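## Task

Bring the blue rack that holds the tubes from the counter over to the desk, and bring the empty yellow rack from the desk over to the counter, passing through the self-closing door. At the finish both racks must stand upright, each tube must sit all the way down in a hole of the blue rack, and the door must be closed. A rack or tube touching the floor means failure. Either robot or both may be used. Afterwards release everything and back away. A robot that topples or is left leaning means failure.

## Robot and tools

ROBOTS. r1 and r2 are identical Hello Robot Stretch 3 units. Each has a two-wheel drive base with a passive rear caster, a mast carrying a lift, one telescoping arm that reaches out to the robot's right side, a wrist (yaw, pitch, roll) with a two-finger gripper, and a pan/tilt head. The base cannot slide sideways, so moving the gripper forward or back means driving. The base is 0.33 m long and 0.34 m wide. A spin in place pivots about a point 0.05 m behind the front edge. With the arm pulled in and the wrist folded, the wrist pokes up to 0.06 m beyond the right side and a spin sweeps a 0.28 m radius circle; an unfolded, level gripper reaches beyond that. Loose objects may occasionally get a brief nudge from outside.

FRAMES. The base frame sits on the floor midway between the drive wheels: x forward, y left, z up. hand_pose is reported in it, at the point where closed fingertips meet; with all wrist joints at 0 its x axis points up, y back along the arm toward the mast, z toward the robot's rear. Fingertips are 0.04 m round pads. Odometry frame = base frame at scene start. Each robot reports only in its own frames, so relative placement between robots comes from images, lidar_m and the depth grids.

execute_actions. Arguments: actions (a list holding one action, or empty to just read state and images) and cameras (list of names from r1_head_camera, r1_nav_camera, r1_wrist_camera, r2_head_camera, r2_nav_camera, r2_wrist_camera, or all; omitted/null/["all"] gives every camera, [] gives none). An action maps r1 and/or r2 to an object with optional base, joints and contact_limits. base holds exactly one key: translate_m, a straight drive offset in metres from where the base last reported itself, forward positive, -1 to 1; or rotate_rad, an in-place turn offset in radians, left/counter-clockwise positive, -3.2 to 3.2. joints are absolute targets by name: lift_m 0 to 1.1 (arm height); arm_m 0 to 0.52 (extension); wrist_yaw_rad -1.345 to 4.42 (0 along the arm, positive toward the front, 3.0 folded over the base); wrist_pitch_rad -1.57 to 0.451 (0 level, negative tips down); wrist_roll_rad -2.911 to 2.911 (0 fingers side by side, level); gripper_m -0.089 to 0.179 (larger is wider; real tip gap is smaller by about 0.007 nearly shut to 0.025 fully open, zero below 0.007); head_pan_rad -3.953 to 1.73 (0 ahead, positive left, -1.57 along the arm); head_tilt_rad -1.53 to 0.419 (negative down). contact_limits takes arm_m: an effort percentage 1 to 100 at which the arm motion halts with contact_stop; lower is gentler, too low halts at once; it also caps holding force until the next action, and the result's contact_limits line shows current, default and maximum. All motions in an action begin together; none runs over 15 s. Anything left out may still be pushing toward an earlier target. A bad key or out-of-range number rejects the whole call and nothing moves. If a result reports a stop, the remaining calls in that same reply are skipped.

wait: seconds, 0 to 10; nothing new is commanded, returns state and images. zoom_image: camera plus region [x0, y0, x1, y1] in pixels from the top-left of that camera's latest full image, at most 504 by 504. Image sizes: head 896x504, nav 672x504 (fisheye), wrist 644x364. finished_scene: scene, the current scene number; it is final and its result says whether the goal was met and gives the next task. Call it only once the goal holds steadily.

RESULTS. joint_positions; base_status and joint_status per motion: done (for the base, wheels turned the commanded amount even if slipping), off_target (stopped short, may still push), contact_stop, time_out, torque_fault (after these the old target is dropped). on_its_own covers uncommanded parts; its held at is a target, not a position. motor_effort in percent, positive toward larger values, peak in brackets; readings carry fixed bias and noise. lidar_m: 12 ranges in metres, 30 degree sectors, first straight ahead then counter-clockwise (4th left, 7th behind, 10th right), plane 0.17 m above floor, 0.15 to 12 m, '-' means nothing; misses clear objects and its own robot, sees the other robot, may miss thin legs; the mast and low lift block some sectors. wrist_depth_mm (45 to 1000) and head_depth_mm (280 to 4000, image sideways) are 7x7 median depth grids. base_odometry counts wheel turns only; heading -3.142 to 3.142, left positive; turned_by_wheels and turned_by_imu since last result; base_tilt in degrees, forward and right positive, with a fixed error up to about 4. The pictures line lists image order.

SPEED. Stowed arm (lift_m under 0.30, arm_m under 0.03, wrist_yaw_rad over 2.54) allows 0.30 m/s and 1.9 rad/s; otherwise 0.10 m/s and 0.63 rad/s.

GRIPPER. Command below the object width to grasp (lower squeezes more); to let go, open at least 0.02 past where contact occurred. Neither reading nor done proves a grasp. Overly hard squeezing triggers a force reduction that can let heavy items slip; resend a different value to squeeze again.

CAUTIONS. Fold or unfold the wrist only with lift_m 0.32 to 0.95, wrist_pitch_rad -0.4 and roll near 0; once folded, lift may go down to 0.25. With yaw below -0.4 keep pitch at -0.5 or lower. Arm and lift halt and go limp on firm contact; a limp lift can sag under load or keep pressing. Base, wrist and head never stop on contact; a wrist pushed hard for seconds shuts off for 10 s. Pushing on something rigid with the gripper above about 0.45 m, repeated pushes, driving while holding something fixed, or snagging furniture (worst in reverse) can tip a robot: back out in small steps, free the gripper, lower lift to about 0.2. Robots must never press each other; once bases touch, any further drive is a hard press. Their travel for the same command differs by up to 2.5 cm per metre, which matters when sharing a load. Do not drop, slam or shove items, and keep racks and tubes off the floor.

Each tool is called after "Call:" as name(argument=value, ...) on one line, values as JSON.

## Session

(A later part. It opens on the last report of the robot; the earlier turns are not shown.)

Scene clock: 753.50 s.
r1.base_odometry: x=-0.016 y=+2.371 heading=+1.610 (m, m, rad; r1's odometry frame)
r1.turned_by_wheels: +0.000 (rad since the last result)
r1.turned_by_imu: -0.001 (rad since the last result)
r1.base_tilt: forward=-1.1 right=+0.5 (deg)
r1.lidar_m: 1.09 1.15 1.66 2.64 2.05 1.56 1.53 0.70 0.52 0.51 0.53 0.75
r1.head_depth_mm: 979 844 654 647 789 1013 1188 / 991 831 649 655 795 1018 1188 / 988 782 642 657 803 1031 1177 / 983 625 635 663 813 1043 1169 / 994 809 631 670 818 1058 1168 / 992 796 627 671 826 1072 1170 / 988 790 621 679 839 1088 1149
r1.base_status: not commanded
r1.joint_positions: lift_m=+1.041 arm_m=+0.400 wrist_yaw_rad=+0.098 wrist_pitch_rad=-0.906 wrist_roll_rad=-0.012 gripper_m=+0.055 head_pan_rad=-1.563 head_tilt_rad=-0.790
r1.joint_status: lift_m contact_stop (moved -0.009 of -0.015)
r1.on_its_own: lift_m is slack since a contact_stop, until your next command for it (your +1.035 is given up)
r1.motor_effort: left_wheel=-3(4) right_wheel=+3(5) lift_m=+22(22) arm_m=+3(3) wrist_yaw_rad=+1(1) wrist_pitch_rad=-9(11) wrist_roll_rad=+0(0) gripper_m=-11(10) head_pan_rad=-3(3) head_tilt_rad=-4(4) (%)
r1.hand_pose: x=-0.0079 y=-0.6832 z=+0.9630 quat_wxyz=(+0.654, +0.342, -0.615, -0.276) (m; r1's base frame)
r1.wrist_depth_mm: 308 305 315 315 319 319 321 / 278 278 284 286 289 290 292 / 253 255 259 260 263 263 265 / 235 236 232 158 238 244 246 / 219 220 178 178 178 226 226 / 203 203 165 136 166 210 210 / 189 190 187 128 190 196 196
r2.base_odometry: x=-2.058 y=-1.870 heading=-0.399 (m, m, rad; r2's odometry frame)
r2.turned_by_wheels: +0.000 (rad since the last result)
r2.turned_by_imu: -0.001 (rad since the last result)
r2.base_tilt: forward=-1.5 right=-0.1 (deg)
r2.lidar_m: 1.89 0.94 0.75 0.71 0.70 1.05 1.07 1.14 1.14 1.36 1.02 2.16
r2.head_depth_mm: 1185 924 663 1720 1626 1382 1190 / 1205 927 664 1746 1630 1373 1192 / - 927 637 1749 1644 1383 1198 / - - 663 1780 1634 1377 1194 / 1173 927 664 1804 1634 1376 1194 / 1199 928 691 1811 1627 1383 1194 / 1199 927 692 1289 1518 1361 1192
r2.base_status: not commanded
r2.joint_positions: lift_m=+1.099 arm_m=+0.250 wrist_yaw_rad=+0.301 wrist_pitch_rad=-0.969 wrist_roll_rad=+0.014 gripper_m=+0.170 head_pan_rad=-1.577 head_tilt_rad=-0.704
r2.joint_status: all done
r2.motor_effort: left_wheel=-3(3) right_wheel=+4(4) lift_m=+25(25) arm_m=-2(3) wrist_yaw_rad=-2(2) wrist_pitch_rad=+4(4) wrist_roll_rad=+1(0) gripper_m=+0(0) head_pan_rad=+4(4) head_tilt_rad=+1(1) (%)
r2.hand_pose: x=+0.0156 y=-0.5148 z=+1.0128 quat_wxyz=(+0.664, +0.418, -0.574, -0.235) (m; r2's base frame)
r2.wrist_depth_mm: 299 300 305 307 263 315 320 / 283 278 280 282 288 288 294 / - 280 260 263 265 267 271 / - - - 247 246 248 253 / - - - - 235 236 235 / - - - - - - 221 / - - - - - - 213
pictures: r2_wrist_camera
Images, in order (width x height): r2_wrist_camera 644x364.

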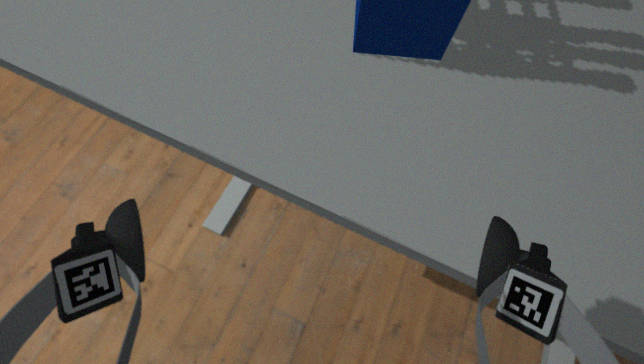

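Call:
execute_actions(actions=[{"r2":{"joints":{"wrist_pitch_rad":-0.1,"arm_m":0.15}},"r1":{"joints":{"gripper_m":0.17}}}], cameras=["r2_wrist_camera","r1_wrist_camera"])

Call:
execute_actions(actions=[{"r1":{"joints":{"lift_m":1.1,"arm_m":0.0}}}], cameras=["r1_nav_camera","r1_wrist_camera"])

Scene clock: 762.23 s.
r1.base_odometry: x=-0.016 y=+2.371 heading=+1.610 (m, m, rad; r1's odometry frame)
r1.turned_by_wheels: +0.000 (rad since the last result)
r1.turned_by_imu: -0.001 (rad since the last result)
r1.base_tilt: forward=-1.1 right=+0.5 (deg)
r1.lidar_m: 1.09 1.15 1.66 2.63 2.05 1.57 1.53 0.70 0.52 0.51 0.53 0.75
r1.head_depth_mm: 980 839 656 645 785 1006 1194 / 993 833 649 652 795 1016 1175 / 999 777 640 658 801 1031 1181 / 985 625 636 664 810 1045 1169 / 997 807 631 668 820 1058 1169 / 987 802 627 674 823 1066 1164 / 994 787 622 678 831 1082 1160
r1.base_status: not commanded
r1.joint_positions: lift_m=+1.041 arm_m=+0.400 wrist_yaw_rad=+0.098 wrist_pitch_rad=-0.924 wrist_roll_rad=-0.012 gripper_m=+0.170 head_pan_rad=-1.563 head_tilt_rad=-0.790
r1.joint_status: all done
r1.on_its_own: lift_m is slack since a contact_stop, until your next command for it (your +1.035 is given up)
r1.motor_effort: left_wheel=-3(3) right_wheel=+3(3) lift_m=+22(22) arm_m=+3(3) wrist_yaw_rad=+1(1) wrist_pitch_rad=+2(8) wrist_roll_rad=+0(0) gripper_m=+0(83) head_pan_rad=-3(3) head_tilt_rad=-4(4) (%)
r1.hand_pose: x=-0.0083 y=-0.6793 z=+0.9605 quat_wxyz=(+0.652, +0.348, -0.612, -0.282) (m; r1's base frame)
r1.wrist_depth_mm: 293 301 301 304 308 308 313 / 270 271 273 277 278 277 283 / 249 249 250 179 257 258 260 / 229 232 226 155 233 238 242 / 213 216 209 174 213 224 223 / - 201 194 134 199 205 208 / 186 188 185 125 188 193 195
r2.base_odometry: x=-2.058 y=-1.870 heading=-0.399 (m, m, rad; r2's odometry frame)
r2.turned_by_wheels: +0.000 (rad since the last result)
r2.turned_by_imu: -0.001 (rad since the last result)
r2.base_tilt: forward=-1.5 right=-0.2 (deg)
r2.lidar_m: 1.90 0.94 0.76 0.71 0.70 1.05 1.07 1.14 1.15 1.36 1.02 2.15
r2.head_depth_mm: - 879 662 1723 1634 1382 1196 / - 876 664 1729 1626 1376 1195 / - - 663 1772 1632 1379 1196 / - - 662 1773 1623 1381 1192 / 1159 833 664 1791 1639 1376 1192 / 1178 928 663 1818 1633 1383 1198 / 1188 929 691 1287 1514 1359 1200
r2.base_status: not commanded
r2.joint_positions: lift_m=+1.099 arm_m=+0.150 wrist_yaw_rad=+0.301 wrist_pitch_rad=-0.123 wrist_roll_rad=+0.014 gripper_m=+0.170 head_pan_rad=-1.577 head_tilt_rad=-0.704
r2.joint_status: all done
r2.motor_effort: left_wheel=-3(3) right_wheel=+4(4) lift_m=+25(26) arm_m=-2(2) wrist_yaw_rad=-1(1) wrist_pitch_rad=+11(11) wrist_roll_rad=+1(1) gripper_m=-1(0) head_pan_rad=+4(4) head_tilt_rad=+2(1) (%)
r2.hand_pose: x=+0.0531 y=-0.5352 z=+1.1822 quat_wxyz=(+0.700, +0.150, -0.696, +0.062) (m; r2's base frame)
r2.wrist_depth_mm: - - - 912 851 755 694 / - - - 988 862 785 728 / - - - - 900 814 751 / - - - 960 916 849 769 / - 628 629 656 639 732 716 / 488 474 483 486 426 - 533 / 393 384 390 400 385 400 418
pictures: r1_wrist_camera, r2_wrist_camera
Images, in order (width x height): r1_wrist_camera 644x364, r2_wrist_camera 644x364.

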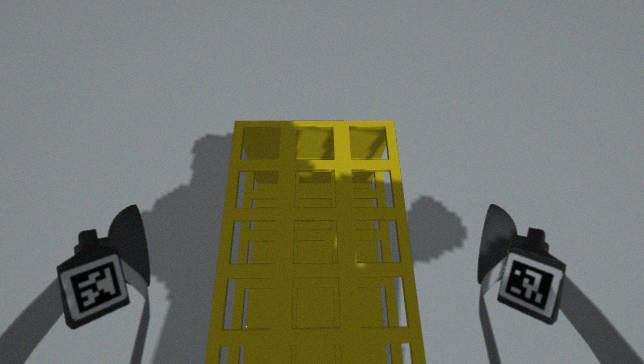

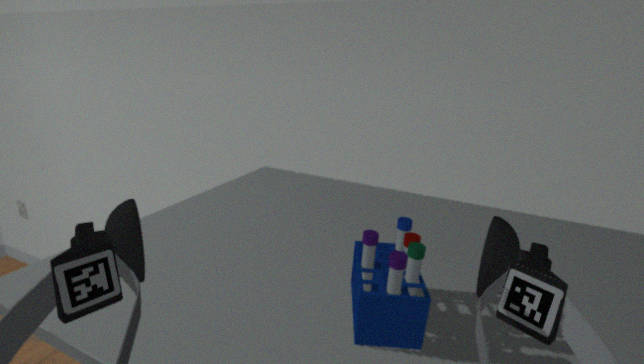

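Scene clock: 766.37 s.
r1.base_odometry: x=-0.016 y=+2.371 heading=+1.610 (m, m, rad; r1's odometry frame)
r1.turned_by_wheels: +0.000 (rad since the last result)
r1.turned_by_imu: -0.001 (rad since the last result)
r1.base_tilt: forward=-1.2 right=+0.5 (deg)
r1.lidar_m: 1.09 1.15 1.65 2.63 2.05 1.57 1.53 0.70 0.52 0.51 0.53 0.75
r1.head_depth_mm: - - - - 811 1006 1181 / - - - - - 1023 1182 / - - - - - 1036 1178 / 985 - 637 - 844 1047 1173 / 994 808 633 703 817 1058 1171 / 990 797 626 639 828 1067 1160 / 986 790 621 660 835 1082 1156
r1.base_status: not commanded
r1.joint_positions: lift_m=+1.098 arm_m=+0.000 wrist_yaw_rad=+0.099 wrist_pitch_rad=-0.925 wrist_roll_rad=-0.012 gripper_m=+0.170 head_pan_rad=-1.563 head_tilt_rad=-0.790
r1.joint_status: all done
joint sent to its limit — the command would take r1.lift_m past its upper limit, so that joint was sent only as far as its limit.
r1.motor_effort: left_wheel=-3(3) right_wheel=+3(3) lift_m=+25(23) arm_m=-4(7) wrist_yaw_rad=+0(1) wrist_pitch_rad=+3(3) wrist_roll_rad=+0(0) gripper_m=+0(1) head_pan_rad=-4(3) head_tilt_rad=-5(5) (%)
r1.hand_pose: x=-0.0082 y=-0.2795 z=+1.0173 quat_wxyz=(+0.652, +0.348, -0.612, -0.282) (m; r1's base frame)
r1.wrist_depth_mm: 375 379 380 387 395 392 397 / 437 386 365 365 366 356 361 / 574 538 502 479 454 437 423 / 817 745 701 656 616 549 529 / - - - - 869 771 771 / - - - - - - - / - - - - - - -
r2.base_odometry: x=-2.058 y=-1.870 heading=-0.399 (m, m, rad; r2's odometry frame)
r2.turned_by_wheels: +0.000 (rad since the last result)
r2.turned_by_imu: -0.001 (rad since the last result)
r2.base_tilt: forward=-1.5 right=-0.1 (deg)
r2.lidar_m: 1.90 0.95 0.76 0.71 0.70 1.05 1.07 1.13 1.14 1.36 1.02 2.16
r2.head_depth_mm: - 877 663 1726 1634 1381 1196 / - 877 662 1740 1630 1378 1192 / - - 663 1759 1625 1378 1194 / - - 664 1786 1630 1382 1191 / 1165 831 664 1799 1632 1380 1197 / 1179 928 663 1808 1624 1381 1192 / 1184 928 691 1287 1516 1357 1196
r2.base_status: not commanded
r2.joint_positions: lift_m=+1.099 arm_m=+0.150 wrist_yaw_rad=+0.301 wrist_pitch_rad=-0.123 wrist_roll_rad=+0.014 gripper_m=+0.170 head_pan_rad=-1.577 head_tilt_rad=-0.704
r2.joint_status: not commanded
r2.motor_effort: left_wheel=-3(3) right_wheel=+3(3) lift_m=+25(26) arm_m=-2(2) wrist_yaw_rad=-1(1) wrist_pitch_rad=+11(11) wrist_roll_rad=+0(0) gripper_m=+0(0) head_pan_rad=+4(4) head_tilt_rad=+2(1) (%)
r2.hand_pose: x=+0.0531 y=-0.5352 z=+1.1822 quat_wxyz=(+0.700, +0.150, -0.696, +0.062) (m; r2's base frame)
r2.wrist_depth_mm: - - - 924 860 769 703 / - - - 965 877 789 728 / - - - - 907 818 759 / - - - 964 928 858 778 / - 617 635 658 639 740 716 / 481 471 482 490 428 - 530 / 392 382 392 396 383 403 426
pictures: r1_nav_camera (sideways: a quarter turn counterclockwise sets it upright), r1_wrist_camera
Images, in order (width x height): r1_nav_camera 672x504, r1_wrist_camera 644x364.

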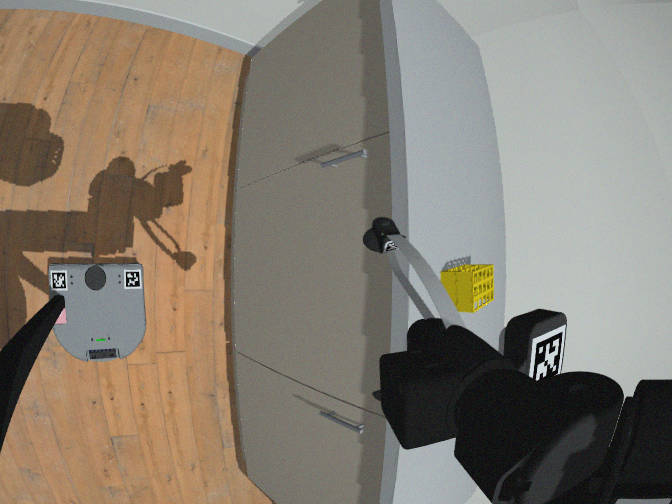

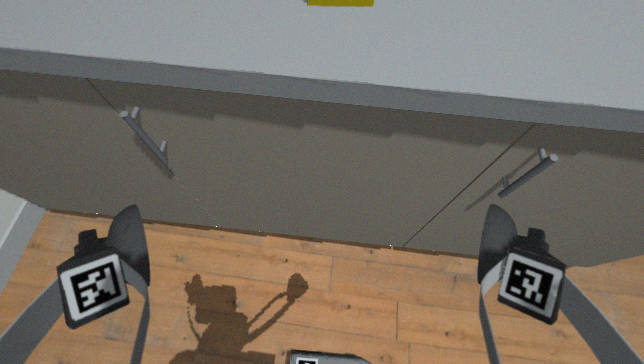

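Call:
zoom_image(camera="r2_wrist_camera", region=[320,190,480,360])

Call:
execute_actions(actions=[{"r2":{"joints":{"wrist_pitch_rad":0.1,"arm_m":0.2,"head_pan_rad":1.4,"head_tilt_rad":-0.2}},"r1":{"joints":{"head_pan_rad":-3.3,"head_tilt_rad":-0.1}}}], cameras=["r2_wrist_camera","r2_head_camera","r1_head_camera"])

Call:
zoom_image(camera="r2_wrist_camera", region=[300,200,500,364])

This scene's latest camera images include none from r2_wrist_camera. They are from: r1_nav_camera, r1_wrist_camera. Call execute_actions without "cameras", or with r2_wrist_camera in "cameras", to get its image.

Scene clock: 775.53 s.
r1.base_odometry: x=-0.016 y=+2.371 heading=+1.610 (m, m, rad; r1's odometry frame)
r1.turned_by_wheels: +0.000 (rad since the last result)
r1.turned_by_imu: -0.001 (rad since the last result)
r1.base_tilt: forward=-1.1 right=+0.5 (deg)
r1.lidar_m: 1.09 1.15 1.65 2.64 2.05 1.57 1.53 0.70 0.52 0.51 0.53 0.75
r1.head_depth_mm: 1463 1502 - - - - 1674 / 1457 1485 - - - - 1672 / 1433 1461 - - - - 1644 / 1412 1441 - - - - - / 1412 1435 - - - - - / 1398 1413 - - - - - / 1381 1400 - - - - -
r1.base_status: not commanded
r1.joint_positions: lift_m=+1.098 arm_m=+0.000 wrist_yaw_rad=+0.099 wrist_pitch_rad=-0.925 wrist_roll_rad=-0.012 gripper_m=+0.170 head_pan_rad=-3.293 head_tilt_rad=-0.112
r1.joint_status: all done
r1.motor_effort: left_wheel=-2(3) right_wheel=+3(3) lift_m=+26(26) arm_m=-4(4) wrist_yaw_rad=+0(1) wrist_pitch_rad=+3(3) wrist_roll_rad=+0(0) gripper_m=+0(0) head_pan_rad=-4(38) head_tilt_rad=+6(39) (%)
r1.hand_pose: x=-0.0082 y=-0.2795 z=+1.0173 quat_wxyz=(+0.652, +0.348, -0.612, -0.282) (m; r1's base frame)
r1.wrist_depth_mm: 373 379 385 385 394 395 401 / 434 382 370 364 360 360 365 / 578 529 507 488 462 432 417 / 835 760 697 654 613 555 540 / - - - 995 879 774 764 / - - - - - - - / - - - - - - -
r2.base_odometry: x=-2.058 y=-1.870 heading=-0.399 (m, m, rad; r2's odometry frame)
r2.turned_by_wheels: +0.000 (rad since the last result)
r2.turned_by_imu: -0.001 (rad since the last result)
r2.base_tilt: forward=-1.6 right=-0.2 (deg)
r2.lidar_m: 1.90 0.94 0.76 0.71 0.70 1.05 1.08 1.14 1.14 1.36 1.02 2.15
r2.head_depth_mm: 656 687 716 745 783 820 863 / 651 678 707 736 773 812 851 / 645 671 700 731 764 801 841 / 639 665 691 721 755 793 830 / 631 660 686 717 747 781 821 / 627 652 680 707 740 773 809 / 622 646 673 702 731 763 802
r2.base_status: not commanded
r2.joint_positions: lift_m=+1.099 arm_m=+0.200 wrist_yaw_rad=+0.301 wrist_pitch_rad=+0.076 wrist_roll_rad=+0.014 gripper_m=+0.170 head_pan_rad=+1.393 head_tilt_rad=-0.211
r2.joint_status: all done
r2.motor_effort: left_wheel=-3(3) right_wheel=+3(4) lift_m=+26(25) arm_m=+1(1) wrist_yaw_rad=-2(2) wrist_pitch_rad=+11(12) wrist_roll_rad=+0(0) gripper_m=+0(0) head_pan_rad=+5(49) head_tilt_rad=+4(29) (%)
r2.hand_pose: x=+0.0550 y=-0.5905 z=+1.2331 quat_wxyz=(+0.690, +0.081, -0.707, +0.132) (m; r2's base frame)
r2.wrist_depth_mm: - - - 915 836 775 702 / - - - 937 867 761 701 / - - - 962 857 792 729 / - - - - 861 797 724 / - - - - 899 819 748 / - 707 706 726 757 - 734 / 490 515 529 543 525 541 585
pictures: r1_head_camera (sideways: a quarter turn clockwise sets it upright), r2_head_camera (sideways: a quarter turn clockwise sets it upright), r2_wrist_camera
Images, in order (width x height): r1_head_camera 896x504, r2_head_camera 896x504, r2_wrist_camera 644x364.

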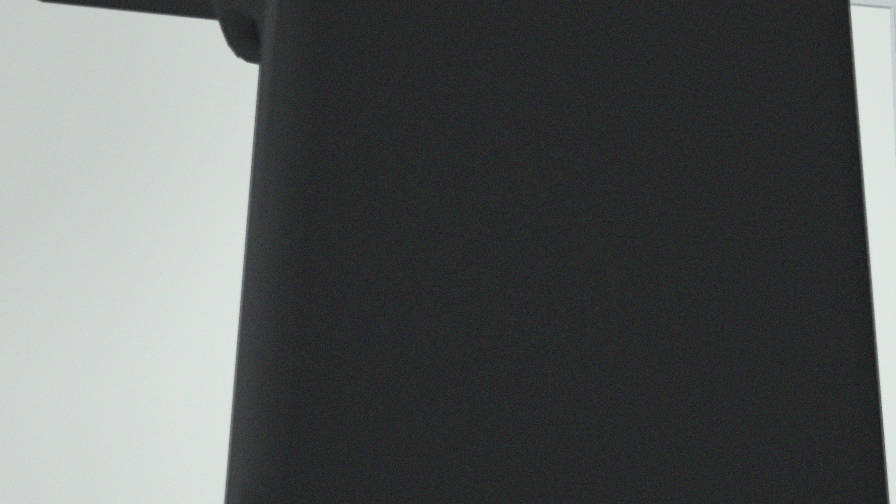

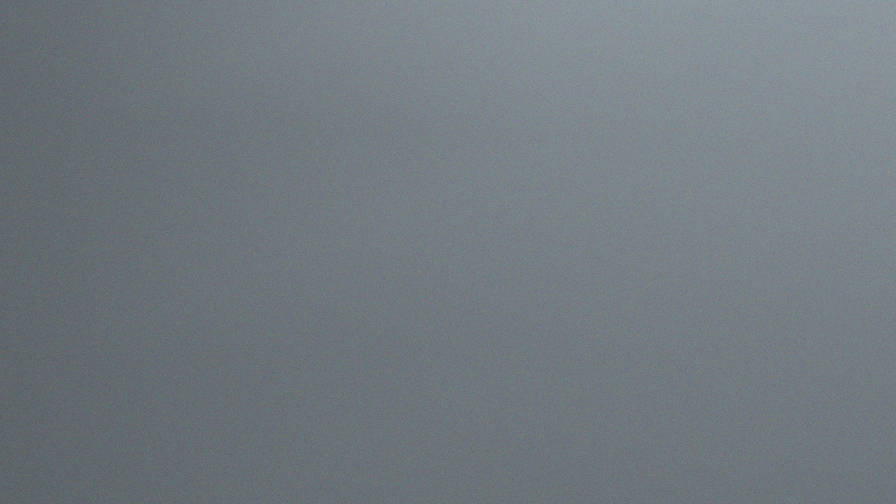

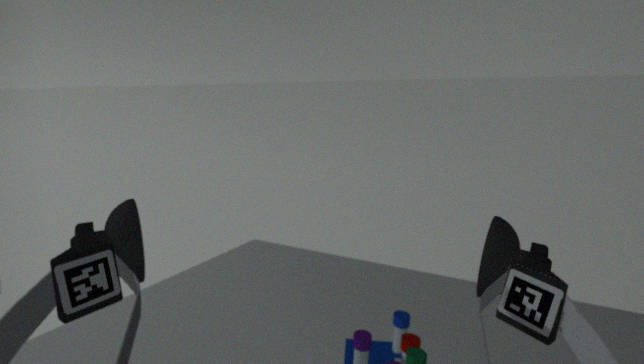

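Region (300, 200, 500, 364) of r2_wrist_camera's 644x364 image, scaled by 2.520; it fills the top 413 rows of this view, and the rest is white.

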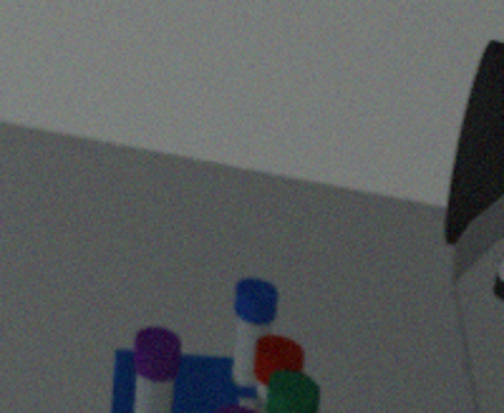

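Call:
execute_actions(actions=[{"r2":{"joints":{"arm_m":0.0,"wrist_pitch_rad":0.0}}}], cameras=[])

Call:
execute_actions(actions=[{"r2":{"joints":{"lift_m":0.97}}}], cameras=["r2_wrist_camera"])

Call:
zoom_image(camera="r2_wrist_camera", region=[280,120,480,300])

Scene clock: 793.57 s.
r1.base_odometry: x=-0.016 y=+2.371 heading=+1.610 (m, m, rad; r1's odometry frame)
r1.turned_by_wheels: +0.000 (rad since the last result)
r1.turned_by_imu: -0.001 (rad since the last result)
r1.base_tilt: forward=-1.1 right=+0.5 (deg)
r1.lidar_m: 1.09 1.15 1.65 2.63 2.06 1.57 1.53 0.70 0.52 0.51 0.53 0.75
r1.head_depth_mm: 1471 1499 - - - - 1694 / 1456 1487 - - - - 1670 / 1440 1473 - - - - 1657 / 1424 1450 - - - - - / 1413 1424 - - - - - / 1384 1411 - - - - - / 1375 1392 - - - - -
r1.base_status: not commanded
r1.joint_positions: lift_m=+1.098 arm_m=+0.000 wrist_yaw_rad=+0.099 wrist_pitch_rad=-0.925 wrist_roll_rad=-0.012 gripper_m=+0.170 head_pan_rad=-3.293 head_tilt_rad=-0.112
r1.joint_status: not commanded
r1.motor_effort: left_wheel=-3(3) right_wheel=+3(3) lift_m=+26(26) arm_m=-4(4) wrist_yaw_rad=+0(1) wrist_pitch_rad=+3(3) wrist_roll_rad=+0(0) gripper_m=+0(1) head_pan_rad=-4(4) head_tilt_rad=+6(6) (%)
r1.hand_pose: x=-0.0082 y=-0.2795 z=+1.0173 quat_wxyz=(+0.652, +0.348, -0.612, -0.282) (m; r1's base frame)
r1.wrist_depth_mm: 381 378 385 391 391 394 399 / 439 384 365 365 362 361 362 / 565 526 511 488 455 440 415 / 825 773 693 637 604 553 536 / - - - - 911 775 758 / - - - - - - - / - - - - - - -
r2.base_odometry: x=-2.058 y=-1.870 heading=-0.399 (m, m, rad; r2's odometry frame)
r2.turned_by_wheels: +0.000 (rad since the last result)
r2.turned_by_imu: -0.001 (rad since the last result)
r2.base_tilt: forward=-1.6 right=-0.3 (deg)
r2.lidar_m: 1.90 0.94 0.75 0.71 0.70 1.05 1.07 1.14 1.14 1.36 1.02 2.16
r2.head_depth_mm: 657 684 716 748 781 821 864 / 651 678 708 738 774 810 851 / 643 670 699 730 763 803 840 / 638 665 693 723 756 789 833 / 632 659 684 714 748 779 819 / 627 652 678 707 739 774 810 / 621 645 672 700 730 762 804
r2.base_status: not commanded
r2.joint_positions: lift_m=+1.099 arm_m=+0.001 wrist_yaw_rad=+0.301 wrist_pitch_rad=-0.017 wrist_roll_rad=+0.014 gripper_m=+0.170 head_pan_rad=+1.393 head_tilt_rad=-0.211
r2.joint_status: all done
r2.motor_effort: left_wheel=-3(3) right_wheel=+4(4) lift_m=+25(25) arm_m=-2(2) wrist_yaw_rad=-2(2) wrist_pitch_rad=+8(10) wrist_roll_rad=+0(0) gripper_m=-2(0) head_pan_rad=+4(4) head_tilt_rad=+4(5) (%)
r2.hand_pose: x=+0.0545 y=-0.3903 z=+1.2093 quat_wxyz=(+0.695, +0.113, -0.703, +0.099) (m; r2's base frame)
r2.wrist_depth_mm: - - - - - 895 826 / - - - - - 919 839 / - - - - - 944 860 / - - - - - 962 866 / - - 814 841 875 949 888 / - 568 588 602 524 - 657 / - - 470 465 474 464 500
pictures: none
No camera images: the call's "cameras" was empty. Leave "cameras" out to get every camera's image.

Scene clock: 795.57 s.
r1.base_odometry: x=-0.016 y=+2.371 heading=+1.610 (m, m, rad; r1's odometry frame)
r1.turned_by_wheels: +0.000 (rad since the last result)
r1.turned_by_imu: +0.000 (rad since the last result)
r1.base_tilt: forward=-1.1 right=+0.5 (deg)
r1.lidar_m: 1.09 1.15 1.66 2.63 2.05 1.57 1.53 0.69 0.52 0.51 0.53 0.75
r1.head_depth_mm: 1466 1491 - - - - 1702 / 1452 1488 - - - - 1681 / 1440 1469 - - - - 1637 / 1414 1446 - - - - - / 1400 1427 - - - - - / 1387 1410 - - - - - / 1375 1404 - - - - -
r1.base_status: not commanded
r1.joint_positions: lift_m=+1.098 arm_m=+0.000 wrist_yaw_rad=+0.099 wrist_pitch_rad=-0.925 wrist_roll_rad=-0.012 gripper_m=+0.170 head_pan_rad=-3.293 head_tilt_rad=-0.112
r1.joint_status: not commanded
r1.motor_effort: left_wheel=-3(3) right_wheel=+3(3) lift_m=+25(25) arm_m=-4(4) wrist_yaw_rad=+0(0) wrist_pitch_rad=+3(3) wrist_roll_rad=+0(0) gripper_m=+0(0) head_pan_rad=-4(3) head_tilt_rad=+6(6) (%)
r1.hand_pose: x=-0.0082 y=-0.2795 z=+1.0173 quat_wxyz=(+0.652, +0.348, -0.612, -0.282) (m; r1's base frame)
r1.wrist_depth_mm: 373 387 383 386 394 400 396 / 442 381 368 359 361 354 362 / 570 532 512 476 453 435 410 / 855 740 710 651 596 546 540 / - - - 979 893 780 758 / - - - - - - - / - - - - - - -
r2.base_odometry: x=-2.058 y=-1.870 heading=-0.399 (m, m, rad; r2's odometry frame)
r2.turned_by_wheels: +0.000 (rad since the last result)
r2.turned_by_imu: +0.000 (rad since the last result)
r2.base_tilt: forward=-1.6 right=-0.2 (deg)
r2.lidar_m: 1.90 0.94 0.76 0.71 0.70 1.05 1.08 1.14 1.14 1.36 1.02 2.16
r2.head_depth_mm: 657 686 715 747 780 820 861 / 651 678 706 738 772 811 851 / 645 673 700 730 763 800 841 / 640 665 693 722 756 792 829 / 633 656 685 714 747 781 820 / 627 651 678 708 739 774 811 / 622 645 672 702 729 764 802
r2.base_status: not commanded
r2.joint_positions: lift_m=+0.970 arm_m=+0.001 wrist_yaw_rad=+0.301 wrist_pitch_rad=-0.017 wrist_roll_rad=+0.014 gripper_m=+0.170 head_pan_rad=+1.393 head_tilt_rad=-0.211
r2.joint_status: all done
r2.motor_effort: left_wheel=-3(3) right_wheel=+4(4) lift_m=+19(21) arm_m=-2(2) wrist_yaw_rad=-1(1) wrist_pitch_rad=+8(8) wrist_roll_rad=+1(0) gripper_m=+0(0) head_pan_rad=+4(4) head_tilt_rad=+4(5) (%)
r2.hand_pose: x=+0.0545 y=-0.3903 z=+1.0803 quat_wxyz=(+0.695, +0.113, -0.703, +0.099) (m; r2's base frame)
r2.wrist_depth_mm: - - - - - 908 829 / - - - - - 916 860 / - - - - - 928 857 / - - 857 877 591 933 866 / - 491 503 527 480 605 590 / - - 873 389 381 - 406 / - - - - - 299 303
pictures: r2_wrist_camera
Images, in order (width x height): r2_wrist_camera 644x364.

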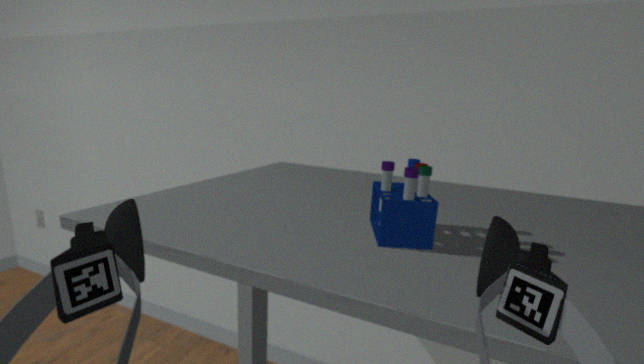

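Region (280, 120, 480, 300) of r2_wrist_camera's 644x364 image, scaled by 2.520; it fills the top 454 rows of this view, and the rest is white.

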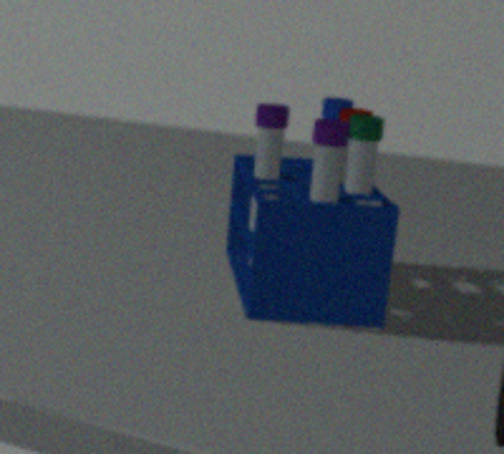

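Call:
finished_scene(scene=2)

The scene is finished: the task was done.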